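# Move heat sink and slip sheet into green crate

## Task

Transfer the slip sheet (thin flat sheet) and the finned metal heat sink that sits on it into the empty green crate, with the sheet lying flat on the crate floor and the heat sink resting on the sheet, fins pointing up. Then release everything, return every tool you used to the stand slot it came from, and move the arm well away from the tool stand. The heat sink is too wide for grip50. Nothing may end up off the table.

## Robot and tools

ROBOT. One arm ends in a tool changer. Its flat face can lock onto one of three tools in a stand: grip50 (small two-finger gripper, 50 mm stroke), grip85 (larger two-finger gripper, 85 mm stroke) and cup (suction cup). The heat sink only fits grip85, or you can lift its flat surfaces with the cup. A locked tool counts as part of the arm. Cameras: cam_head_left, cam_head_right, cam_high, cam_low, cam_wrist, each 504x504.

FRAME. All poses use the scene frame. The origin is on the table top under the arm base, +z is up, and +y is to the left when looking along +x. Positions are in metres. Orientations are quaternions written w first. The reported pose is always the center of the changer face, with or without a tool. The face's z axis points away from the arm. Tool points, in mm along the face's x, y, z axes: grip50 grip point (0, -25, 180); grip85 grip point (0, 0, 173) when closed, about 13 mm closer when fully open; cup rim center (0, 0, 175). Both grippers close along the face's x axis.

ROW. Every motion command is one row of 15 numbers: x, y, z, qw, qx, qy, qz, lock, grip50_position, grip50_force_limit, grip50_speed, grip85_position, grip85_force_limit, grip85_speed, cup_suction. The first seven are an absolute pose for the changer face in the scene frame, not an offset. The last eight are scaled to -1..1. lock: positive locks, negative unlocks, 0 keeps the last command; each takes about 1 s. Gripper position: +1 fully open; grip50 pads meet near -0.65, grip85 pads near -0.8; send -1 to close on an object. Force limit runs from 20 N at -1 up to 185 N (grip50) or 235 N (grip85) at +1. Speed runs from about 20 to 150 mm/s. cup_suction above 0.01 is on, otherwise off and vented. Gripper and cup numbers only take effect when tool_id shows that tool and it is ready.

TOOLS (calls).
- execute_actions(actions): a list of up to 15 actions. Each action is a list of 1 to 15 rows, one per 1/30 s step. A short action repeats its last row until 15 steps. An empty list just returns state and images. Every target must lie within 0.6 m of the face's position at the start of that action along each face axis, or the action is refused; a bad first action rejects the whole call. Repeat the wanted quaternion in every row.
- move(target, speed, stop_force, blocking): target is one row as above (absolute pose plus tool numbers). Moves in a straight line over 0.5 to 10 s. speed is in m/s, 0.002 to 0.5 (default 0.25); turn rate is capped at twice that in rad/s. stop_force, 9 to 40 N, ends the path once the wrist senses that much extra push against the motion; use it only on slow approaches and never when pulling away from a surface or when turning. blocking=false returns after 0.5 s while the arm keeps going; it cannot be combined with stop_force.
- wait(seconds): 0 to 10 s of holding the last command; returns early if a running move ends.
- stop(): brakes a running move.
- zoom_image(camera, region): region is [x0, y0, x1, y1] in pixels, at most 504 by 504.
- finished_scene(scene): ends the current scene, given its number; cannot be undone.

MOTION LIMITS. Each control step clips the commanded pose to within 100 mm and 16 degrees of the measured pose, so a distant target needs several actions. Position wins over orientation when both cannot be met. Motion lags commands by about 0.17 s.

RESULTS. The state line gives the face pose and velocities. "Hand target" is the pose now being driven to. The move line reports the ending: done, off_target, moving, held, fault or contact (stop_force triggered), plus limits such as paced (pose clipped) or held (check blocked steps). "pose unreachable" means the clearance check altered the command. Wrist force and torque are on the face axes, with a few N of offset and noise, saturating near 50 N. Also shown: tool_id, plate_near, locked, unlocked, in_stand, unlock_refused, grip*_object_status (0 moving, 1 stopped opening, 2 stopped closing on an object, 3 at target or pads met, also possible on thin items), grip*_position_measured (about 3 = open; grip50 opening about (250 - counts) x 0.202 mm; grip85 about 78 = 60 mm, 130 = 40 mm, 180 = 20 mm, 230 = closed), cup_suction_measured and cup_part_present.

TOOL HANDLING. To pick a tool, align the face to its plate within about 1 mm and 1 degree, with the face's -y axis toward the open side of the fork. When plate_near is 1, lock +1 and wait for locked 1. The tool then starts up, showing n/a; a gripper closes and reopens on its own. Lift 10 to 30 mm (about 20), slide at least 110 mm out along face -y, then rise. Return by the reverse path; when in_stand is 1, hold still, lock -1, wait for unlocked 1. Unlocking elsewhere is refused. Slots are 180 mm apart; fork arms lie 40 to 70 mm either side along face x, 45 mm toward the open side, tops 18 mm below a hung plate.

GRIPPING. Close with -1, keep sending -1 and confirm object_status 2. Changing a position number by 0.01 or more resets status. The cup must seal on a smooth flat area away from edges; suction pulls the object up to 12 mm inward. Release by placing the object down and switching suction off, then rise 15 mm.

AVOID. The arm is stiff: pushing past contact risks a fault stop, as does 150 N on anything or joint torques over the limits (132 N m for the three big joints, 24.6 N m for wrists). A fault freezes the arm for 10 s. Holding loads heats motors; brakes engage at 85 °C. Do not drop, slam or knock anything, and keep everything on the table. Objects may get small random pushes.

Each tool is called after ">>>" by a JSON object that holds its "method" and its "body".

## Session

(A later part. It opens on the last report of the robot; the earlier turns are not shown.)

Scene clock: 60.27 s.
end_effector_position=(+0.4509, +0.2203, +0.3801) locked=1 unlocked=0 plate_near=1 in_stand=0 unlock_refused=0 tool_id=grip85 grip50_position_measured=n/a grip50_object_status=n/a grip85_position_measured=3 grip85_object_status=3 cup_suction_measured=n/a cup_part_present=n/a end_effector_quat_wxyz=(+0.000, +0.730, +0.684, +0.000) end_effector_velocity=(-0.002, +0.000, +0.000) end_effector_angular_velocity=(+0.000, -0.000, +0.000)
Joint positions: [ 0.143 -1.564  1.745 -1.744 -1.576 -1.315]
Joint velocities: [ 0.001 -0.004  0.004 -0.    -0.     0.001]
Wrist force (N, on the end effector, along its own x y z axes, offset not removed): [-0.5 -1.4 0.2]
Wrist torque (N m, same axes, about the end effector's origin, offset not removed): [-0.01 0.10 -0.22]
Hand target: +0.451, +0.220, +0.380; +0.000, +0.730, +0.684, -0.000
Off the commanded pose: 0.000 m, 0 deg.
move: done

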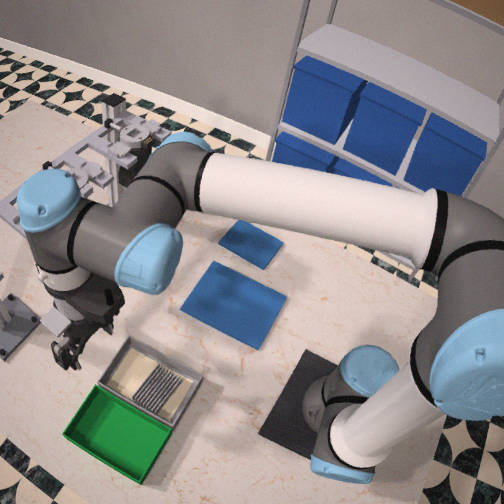

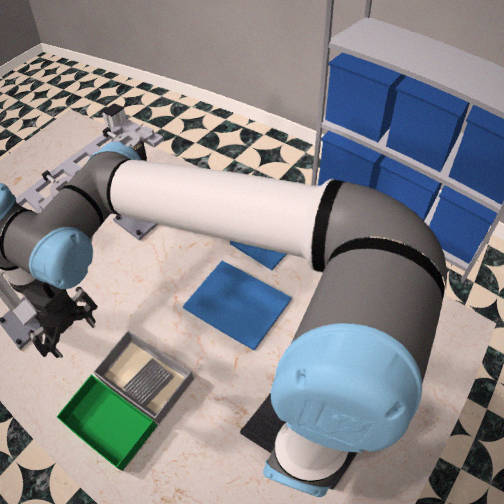

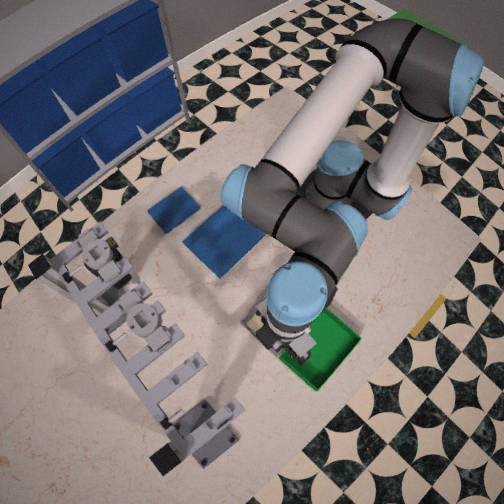

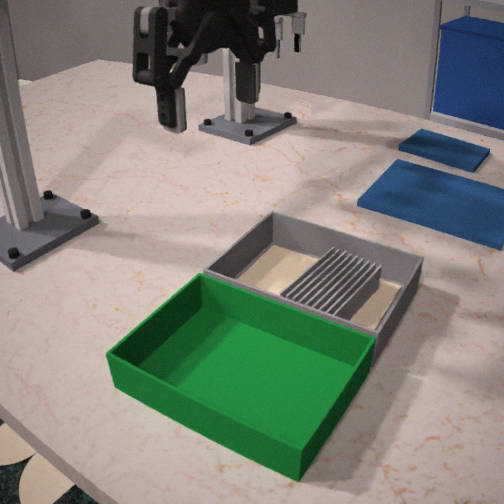

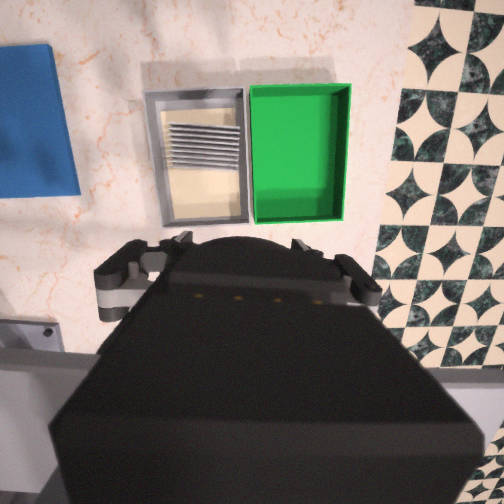

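>>> {"method": "move", "body": {"target": [0.345,0.166,0.25,0,0.9994,-0.035,0,0,1,0,0,0.75,-0.7,0,0], "speed": 0.3}}

Scene clock: 69.53 s.
end_effector_position=(+0.3447, +0.1661, +0.2502) locked=1 unlocked=0 plate_near=1 in_stand=0 unlock_refused=0 tool_id=grip85 grip50_position_measured=n/a grip50_object_status=n/a grip85_position_measured=35 grip85_object_status=3 cup_suction_measured=n/a cup_part_present=n/a end_effector_quat_wxyz=(-0.000, +0.999, -0.035, -0.000) end_effector_velocity=(-0.001, -0.000, -0.001) end_effector_angular_velocity=(-0.001, -0.000, -0.009)
Joint positions: [ 0.051 -1.759  2.27  -2.075 -1.576  0.168]
Joint velocities: [-0.    -0.001  0.003 -0.003 -0.001  0.008]
Wrist force (N, on the end effector, along its own x y z axes, offset not removed): [0.6 -1.5 -1.1]
Wrist torque (N m, same axes, about the end effector's origin, offset not removed): [-0.03 -0.12 -0.08]
Hand target: +0.345, +0.166, +0.250; -0.000, +0.999, -0.035, -0.000
Off the commanded pose: 0.000 m, 0 deg.
move: done

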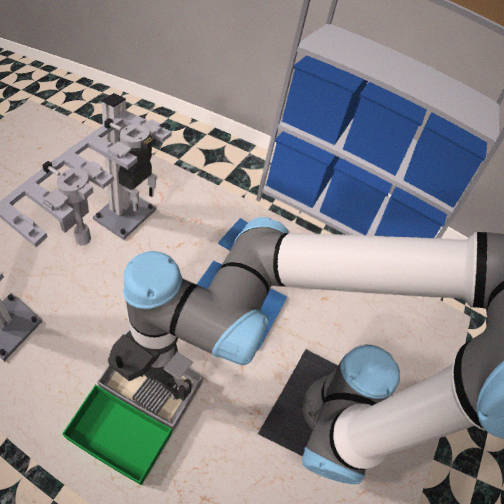

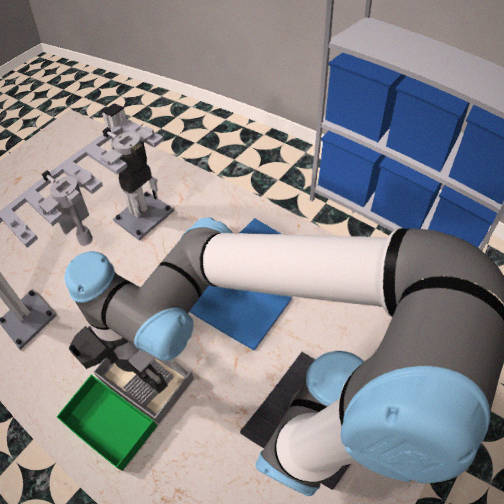

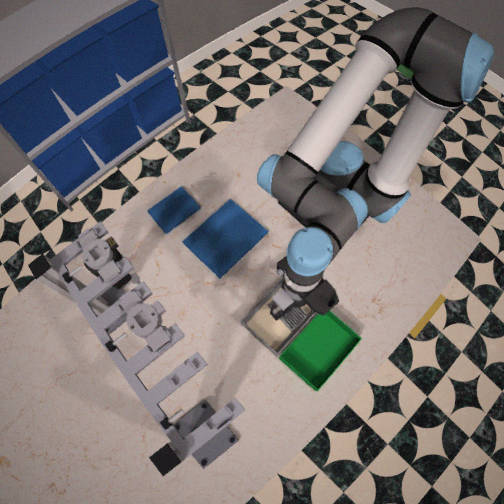

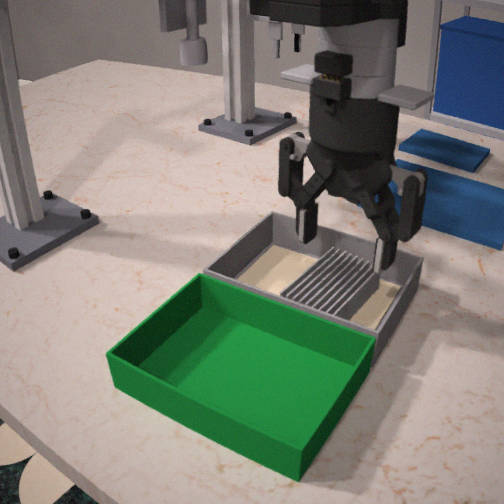

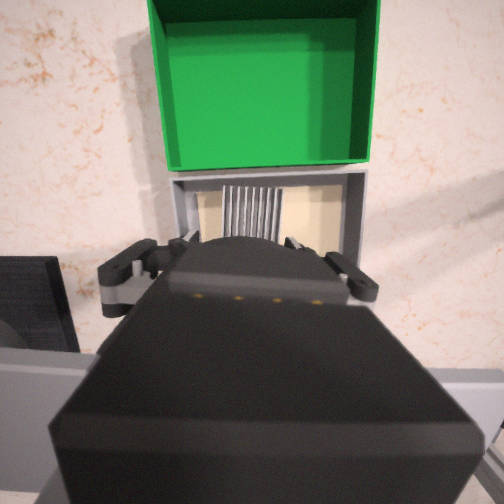

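>>> {"method": "zoom_image", "body": {"camera": "cam_wrist", "region": [160,150,328,270]}}

Region (160, 150, 328, 270) of cam_wrist's 504x504 image, scaled by 3.000, with more detail than that image has; it fills the top 360 rows of this view, and the rest is white.

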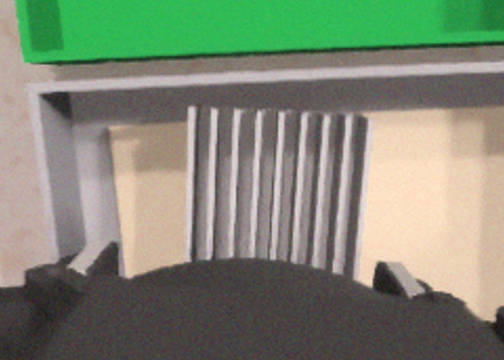

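>>> {"method": "move", "body": {"target": [0.3535,0.1654,0.218,0,0.9994,-0.035,0,0,1,0,0,0.75,-0.7,0,0], "speed": 0.06}}

>>> {"method": "zoom_image", "body": {"camera": "cam_wrist", "region": [160,150,328,270]}}

Scene clock: 78.67 s.
end_effector_position=(+0.3533, +0.1654, +0.2182) locked=1 unlocked=0 plate_near=1 in_stand=0 unlock_refused=0 tool_id=grip85 grip50_position_measured=n/a grip50_object_status=n/a grip85_position_measured=35 grip85_object_status=3 cup_suction_measured=n/a cup_part_present=n/a end_effector_quat_wxyz=(-0.000, +0.999, -0.035, -0.000) end_effector_velocity=(+0.001, +0.000, -0.002) end_effector_angular_velocity=(+0.000, -0.000, -0.000)
Joint positions: [ 0.047 -1.685  2.308 -2.186 -1.577  0.165]
Joint velocities: [-0.     0.006  0.002 -0.007  0.    -0.   ]
Wrist force (N, on the end effector, along its own x y z axes, offset not removed): [-0.1 0.4 -2.9]
Wrist torque (N m, same axes, about the end effector's origin, offset not removed): [0.05 0.08 -0.15]
Hand target: +0.353, +0.165, +0.218; -0.000, +0.999, -0.035, -0.000
Off the commanded pose: 0.000 m, 0 deg.
move: done

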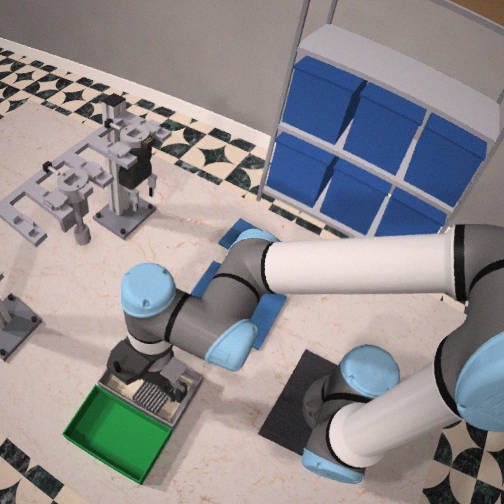

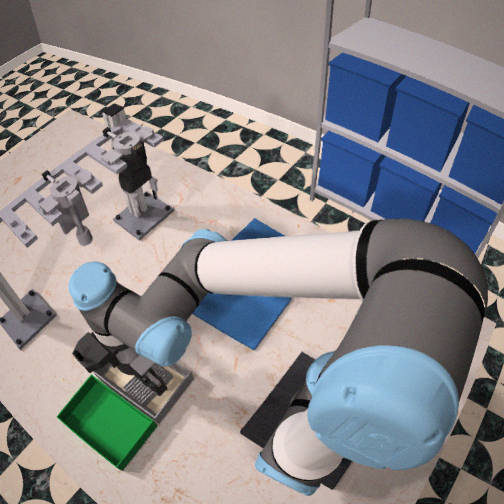

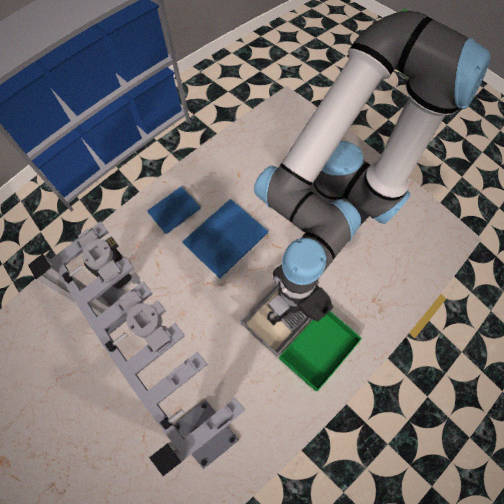

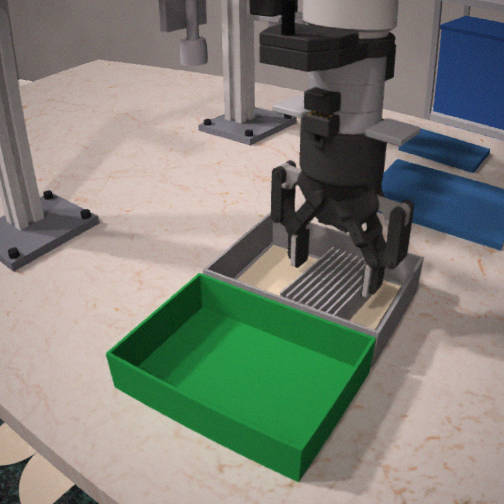

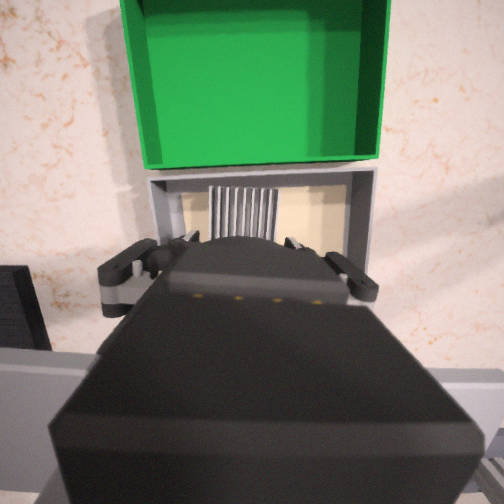

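Region (160, 150, 328, 270) of cam_wrist's 504x504 image, scaled by 3.000, with more detail than that image has; it fills the top 360 rows of this view, and the rest is white.

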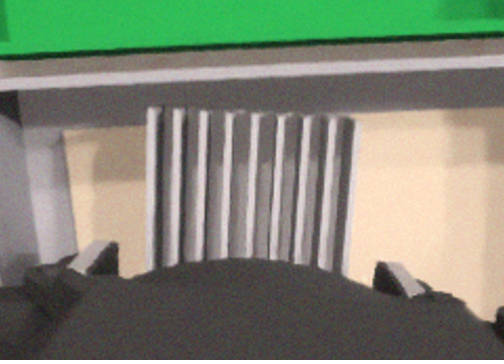

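>>> {"method": "move", "body": {"target": [0.3539,0.1704,0.197,0,0.9994,-0.035,0,0,1,0,0,0.7,-0.7,0,0], "speed": 0.02, "stop_force": 10}}

>>> {"method": "move", "body": {"target": [0.3539,0.1704,0.197,0,0.9994,-0.035,0,0,1,0,0,-1,-0.7,-0.5,0]}}

Scene clock: 88.47 s.
end_effector_position=(+0.3538, +0.1703, +0.1972) locked=1 unlocked=0 plate_near=1 in_stand=0 unlock_refused=0 tool_id=grip85 grip50_position_measured=n/a grip50_object_status=n/a grip85_position_measured=41 grip85_object_status=3 cup_suction_measured=n/a cup_part_present=n/a end_effector_quat_wxyz=(+0.000, +0.999, -0.035, -0.000) end_effector_velocity=(+0.000, +0.000, -0.002) end_effector_angular_velocity=(-0.001, -0.001, +0.000)
Joint positions: [ 0.06  -1.637  2.334 -2.26  -1.576  0.178]
Joint velocities: [ 0.001  0.005  0.002 -0.008 -0.001  0.001]
Wrist force (N, on the end effector, along its own x y z axes, offset not removed): [0.6 -2.7 -4.2]
Wrist torque (N m, same axes, about the end effector's origin, offset not removed): [-0.17 0.10 -0.14]
Hand target: +0.354, +0.170, +0.197; +0.000, +0.999, -0.035, +0.000
Off the commanded pose: 0.000 m, 0 deg.
move: done

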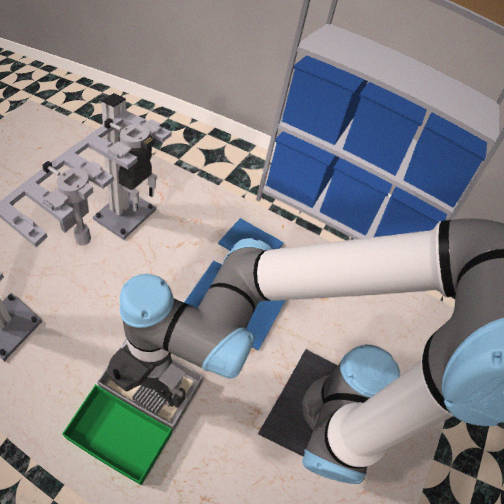

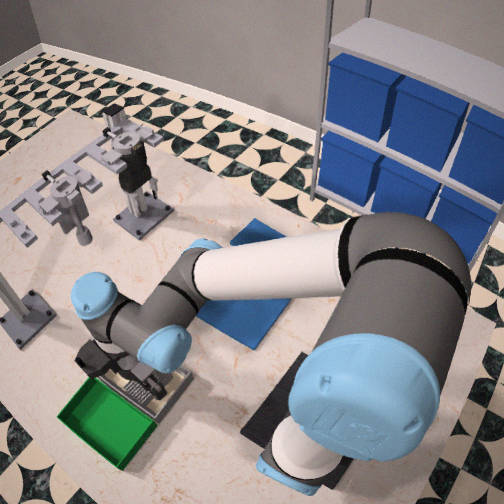

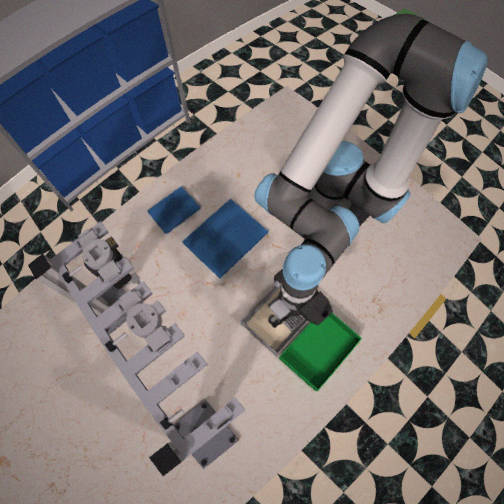

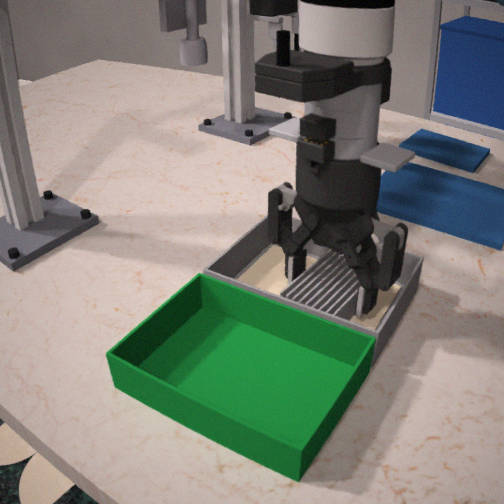

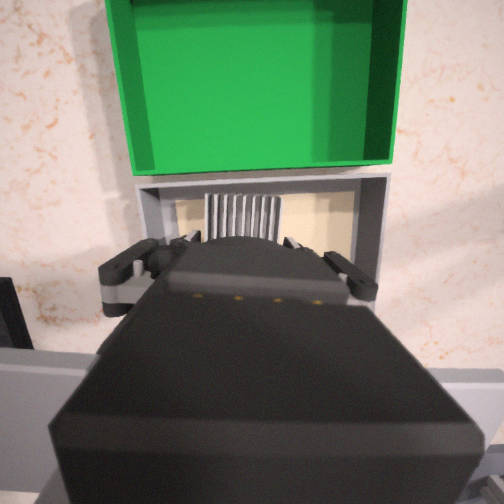

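Scene clock: 89.17 s.
end_effector_position=(+0.3539, +0.1704, +0.1970) locked=1 unlocked=0 plate_near=1 in_stand=0 unlock_refused=0 tool_id=grip85 grip50_position_measured=n/a grip50_object_status=n/a grip85_position_measured=79 grip85_object_status=2 cup_suction_measured=n/a cup_part_present=n/a end_effector_quat_wxyz=(-0.000, +0.999, -0.035, +0.000) end_effector_velocity=(+0.000, -0.000, -0.000) end_effector_angular_velocity=(-0.001, +0.000, -0.000)
Joint positions: [ 0.06  -1.637  2.334 -2.261 -1.576  0.178]
Joint velocities: [ 0.     0.001 -0.    -0.    -0.001  0.   ]
Wrist force (N, on the end effector, along its own x y z axes, offset not removed): [-9.9 0.6 -40.2]
Wrist torque (N m, same axes, about the end effector's origin, offset not removed): [-0.57 -1.59 -0.12]
Hand target: +0.354, +0.170, +0.197; +0.000, +0.999, -0.035, -0.000
Off the commanded pose: 0.000 m, 0 deg.
move: done

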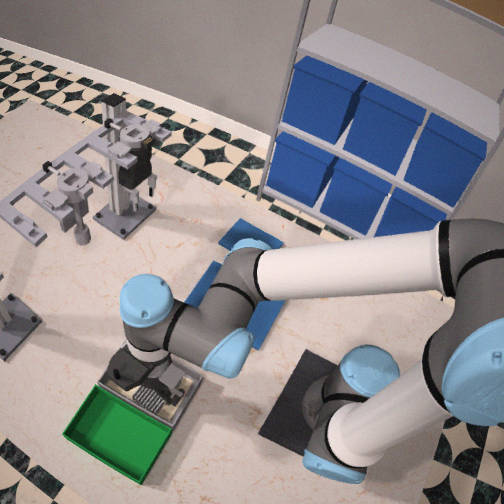

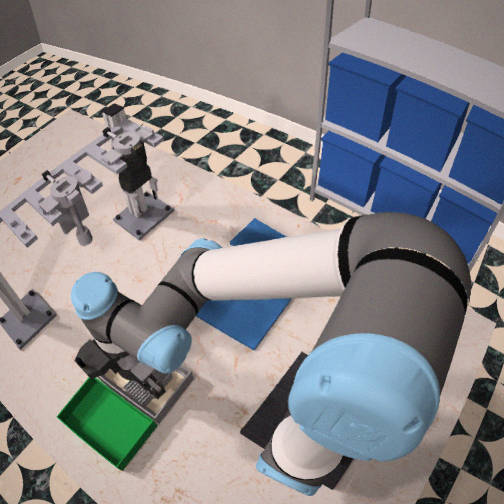

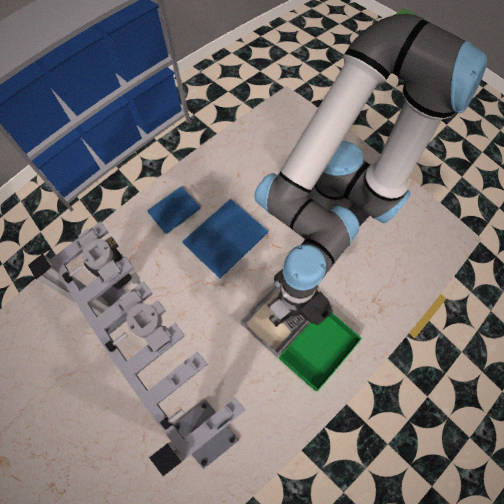

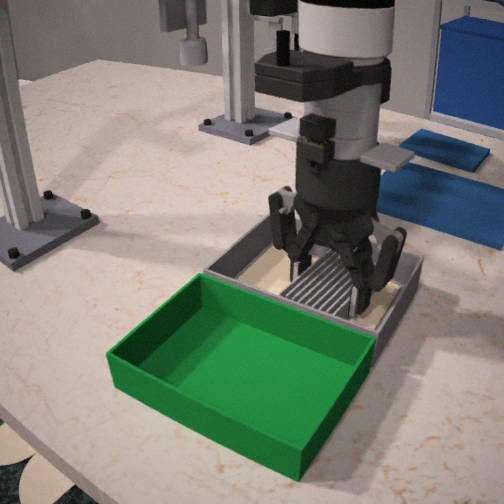

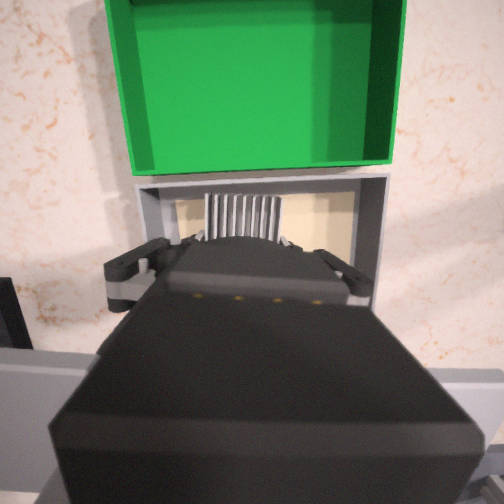

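>>> {"method": "move", "body": {"target": [0.3539,0.1704,0.265,0,0.9994,-0.035,0,0,1,0,0,-1,-0.7,-0.5,0], "speed": 0.1}}

>>> {"method": "move", "body": {"target": [0.50,0.03,0.255,0,0.7296,0.6839,0,0,1,0,0,-1,-0.7,-0.5,0], "speed": 0.3}}

>>> {"method": "move", "body": {"target": [0.50,0.03,0.1955,0,0.7296,0.6839,0,0,1,0,0,-1,-0.7,-0.5,0], "speed": 0.08}}

>>> {"method": "move", "body": {"target": [0.50,0.03,0.185,0,0.7296,0.6839,0,0,1,0,0,-1,-0.7,-0.5,0], "speed": 0.003, "stop_force": 9}}

Scene clock: 108.83 s.
end_effector_position=(+0.3540, +0.1705, +0.2647) locked=1 unlocked=0 plate_near=1 in_stand=0 unlock_refused=0 tool_id=grip85 grip50_position_measured=n/a grip50_object_status=n/a grip85_position_measured=79 grip85_object_status=2 cup_suction_measured=n/a cup_part_present=n/a end_effector_quat_wxyz=(-0.000, +0.999, -0.035, +0.000) end_effector_velocity=(+0.000, +0.000, +0.002) end_effector_angular_velocity=(+0.000, +0.001, +0.000)
Joint positions: [ 0.061 -1.75   2.222 -2.036 -1.576  0.179]
Joint velocities: [ 0.    -0.003 -0.004  0.007  0.    -0.   ]
Wrist force (N, on the end effector, along its own x y z axes, offset not removed): [0.2 2.2 -2.5]
Wrist torque (N m, same axes, about the end effector's origin, offset not removed): [0.21 0.03 -0.41]
Hand target: +0.354, +0.170, +0.265; +0.000, +0.999, -0.035, +0.000
Off the commanded pose: 0.000 m, 0 deg.
move: done

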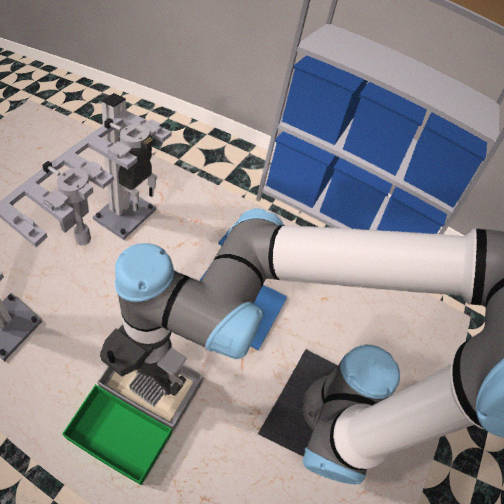

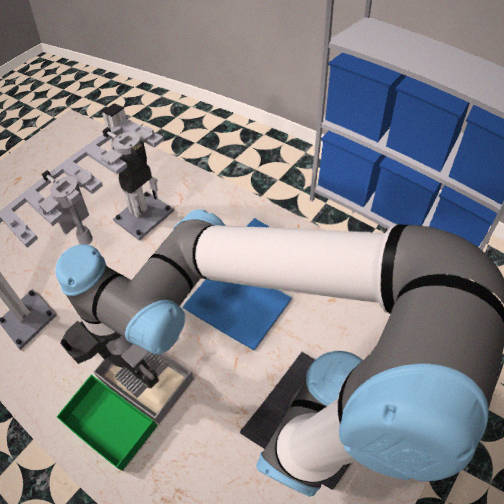

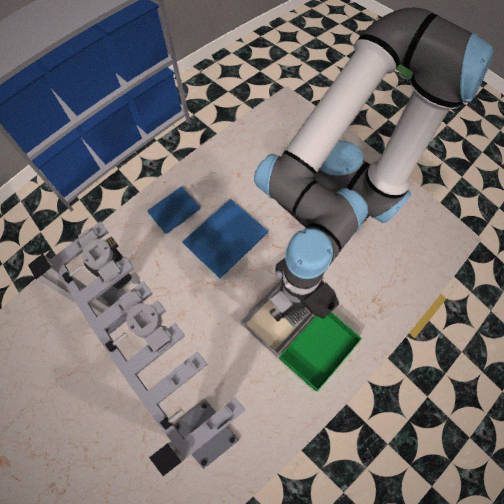

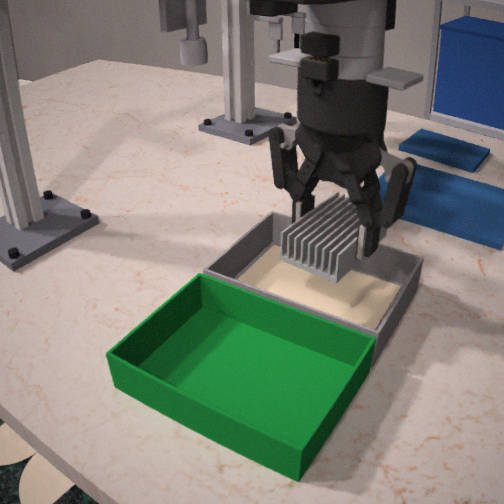

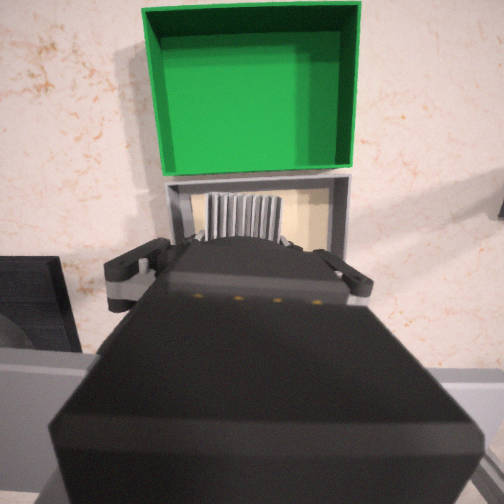

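Scene clock: 112.00 s.
end_effector_position=(+0.4998, +0.0301, +0.2549) locked=1 unlocked=0 plate_near=1 in_stand=0 unlock_refused=0 tool_id=grip85 grip50_position_measured=n/a grip50_object_status=n/a grip85_position_measured=79 grip85_object_status=2 cup_suction_measured=n/a cup_part_present=n/a end_effector_quat_wxyz=(-0.000, +0.730, +0.684, +0.000) end_effector_velocity=(+0.001, -0.001, -0.000) end_effector_angular_velocity=(+0.002, +0.001, +0.010)
Joint positions: [-0.251 -1.467  1.981 -2.079 -1.578 -1.708]
Joint velocities: [-0.001  0.002 -0.002  0.001  0.001 -0.012]
Wrist force (N, on the end effector, along its own x y z axes, offset not removed): [-1.7 -1.1 0.3]
Wrist torque (N m, same axes, about the end effector's origin, offset not removed): [-0.07 0.21 -0.18]
Hand target: +0.500, +0.030, +0.255; -0.000, +0.730, +0.684, +0.000
Off the commanded pose: 0.000 m, 0 deg.
move: done

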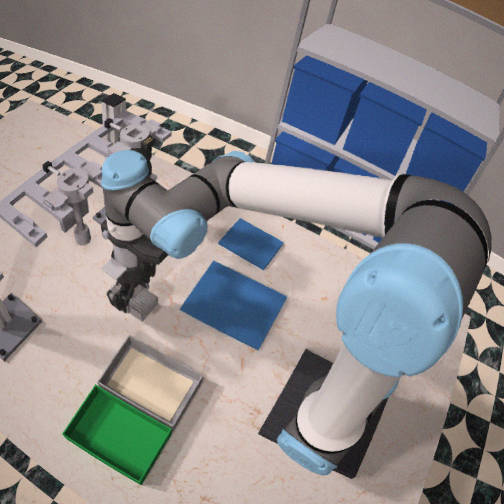

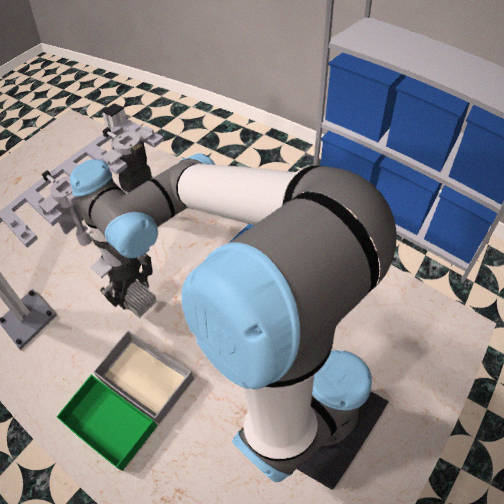

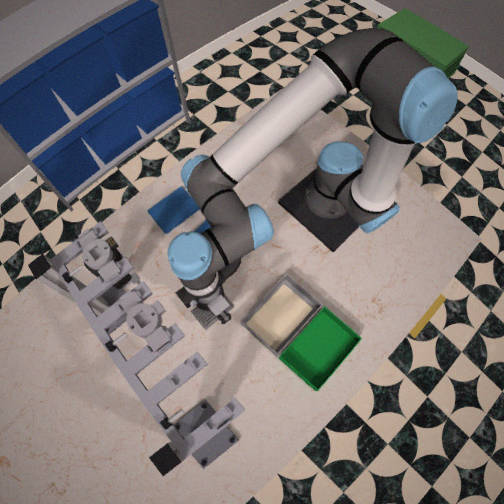

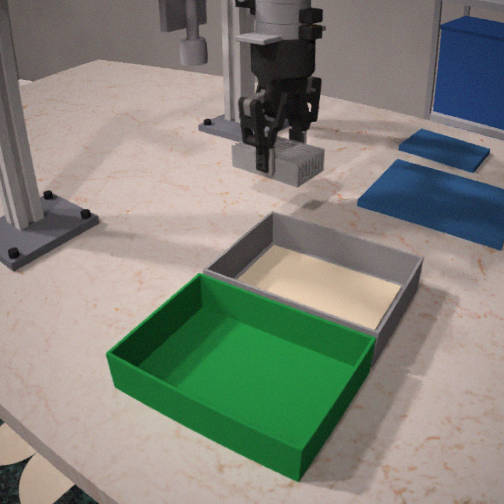

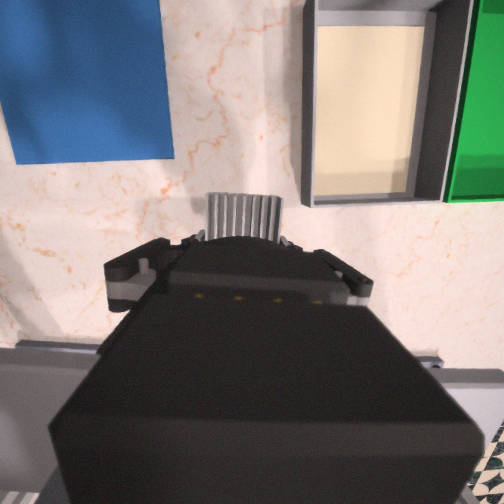

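Scene clock: 113.20 s.
end_effector_position=(+0.4999, +0.0300, +0.1957) locked=1 unlocked=0 plate_near=1 in_stand=0 unlock_refused=0 tool_id=grip85 grip50_position_measured=n/a grip50_object_status=n/a grip85_position_measured=79 grip85_object_status=2 cup_suction_measured=n/a cup_part_present=n/a end_effector_quat_wxyz=(-0.000, +0.730, +0.684, -0.000) end_effector_velocity=(+0.000, -0.000, -0.002) end_effector_angular_velocity=(-0.000, -0.000, +0.000)
Joint positions: [-0.252 -1.381  2.061 -2.246 -1.578 -1.71 ]
Joint velocities: [-0.     0.003  0.002 -0.005 -0.    -0.   ]
Wrist force (N, on the end effector, along its own x y z axes, offset not removed): [-1.5 -1.3 0.3]
Wrist torque (N m, same axes, about the end effector's origin, offset not removed): [-0.09 0.11 -0.22]
Hand target: +0.500, +0.030, +0.196; -0.000, +0.730, +0.684, -0.000
Off the commanded pose: 0.000 m, 0 deg.
move: done

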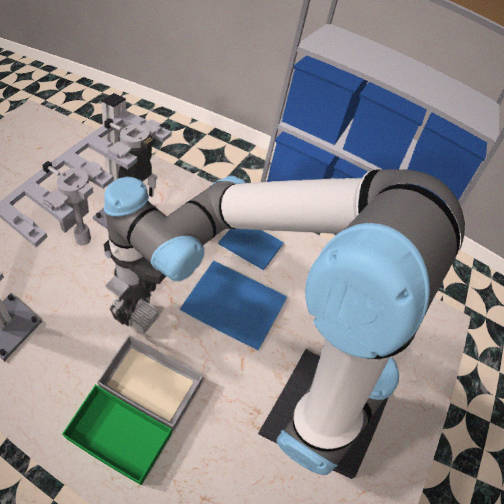

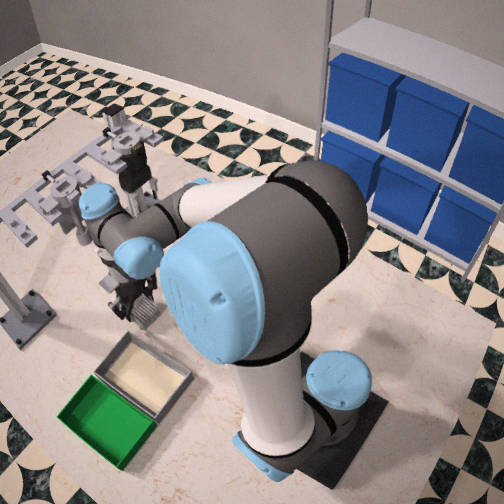

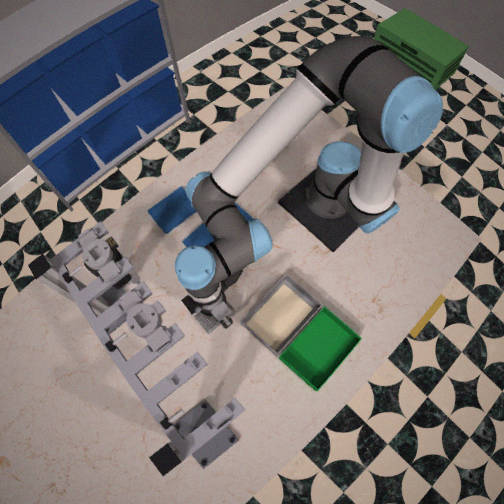

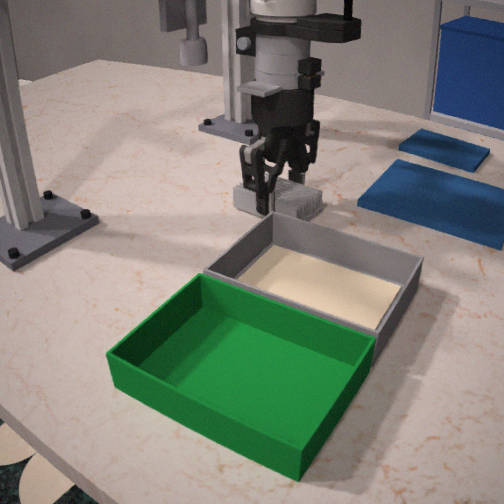

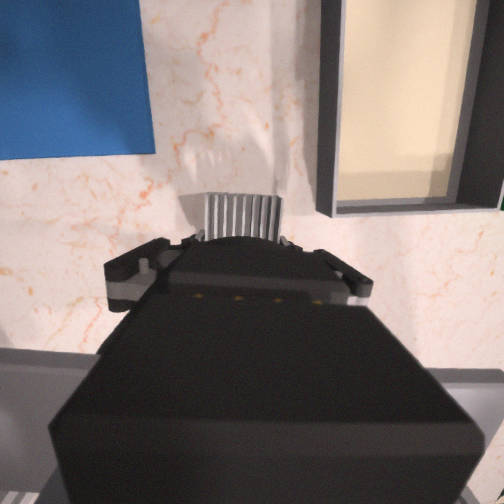

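Scene clock: 114.70 s.
end_effector_position=(+0.4999, +0.0300, +0.1923) locked=1 unlocked=0 plate_near=1 in_stand=0 unlock_refused=0 tool_id=grip85 grip50_position_measured=n/a grip50_object_status=n/a grip85_position_measured=79 grip85_object_status=2 cup_suction_measured=n/a cup_part_present=n/a end_effector_quat_wxyz=(+0.000, +0.730, +0.684, +0.000) end_effector_velocity=(-0.000, +0.000, +0.001) end_effector_angular_velocity=(+0.000, +0.002, +0.000)
Joint positions: [-0.252 -1.375  2.064 -2.256 -1.578 -1.71 ]
Joint velocities: [-0.    -0.001 -0.001  0.004  0.    -0.   ]
Wrist force (N, on the end effector, along its own x y z axes, offset not removed): [-2.1 -3.8 -25.8]
Wrist torque (N m, same axes, about the end effector's origin, offset not removed): [0.96 0.01 -0.24]
Hand target: +0.500, +0.030, +0.192; -0.000, +0.730, +0.684, -0.000
Off the commanded pose: 0.007 m, 0 deg.
move: contact

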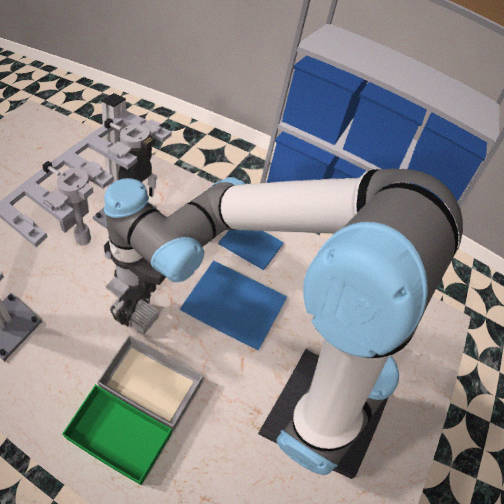

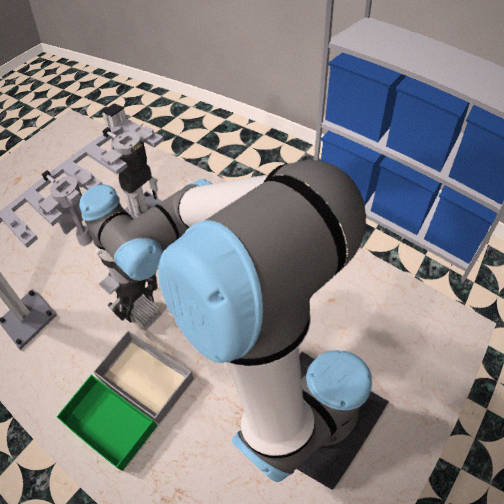

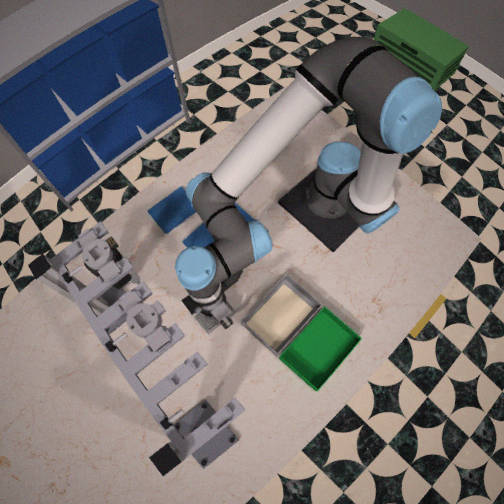

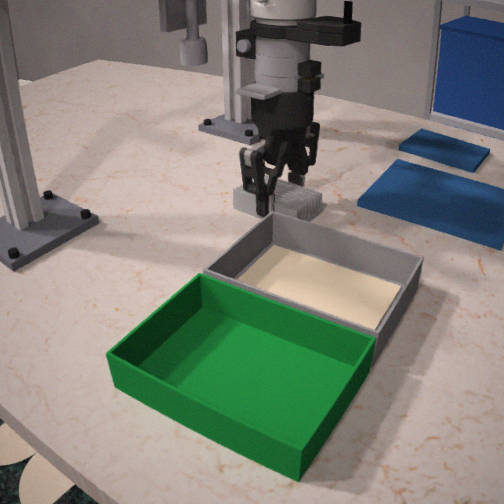

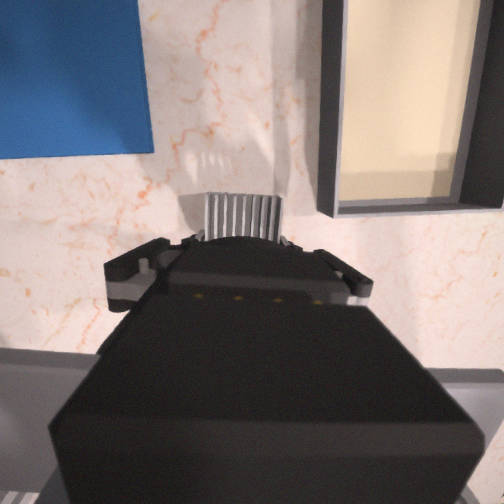

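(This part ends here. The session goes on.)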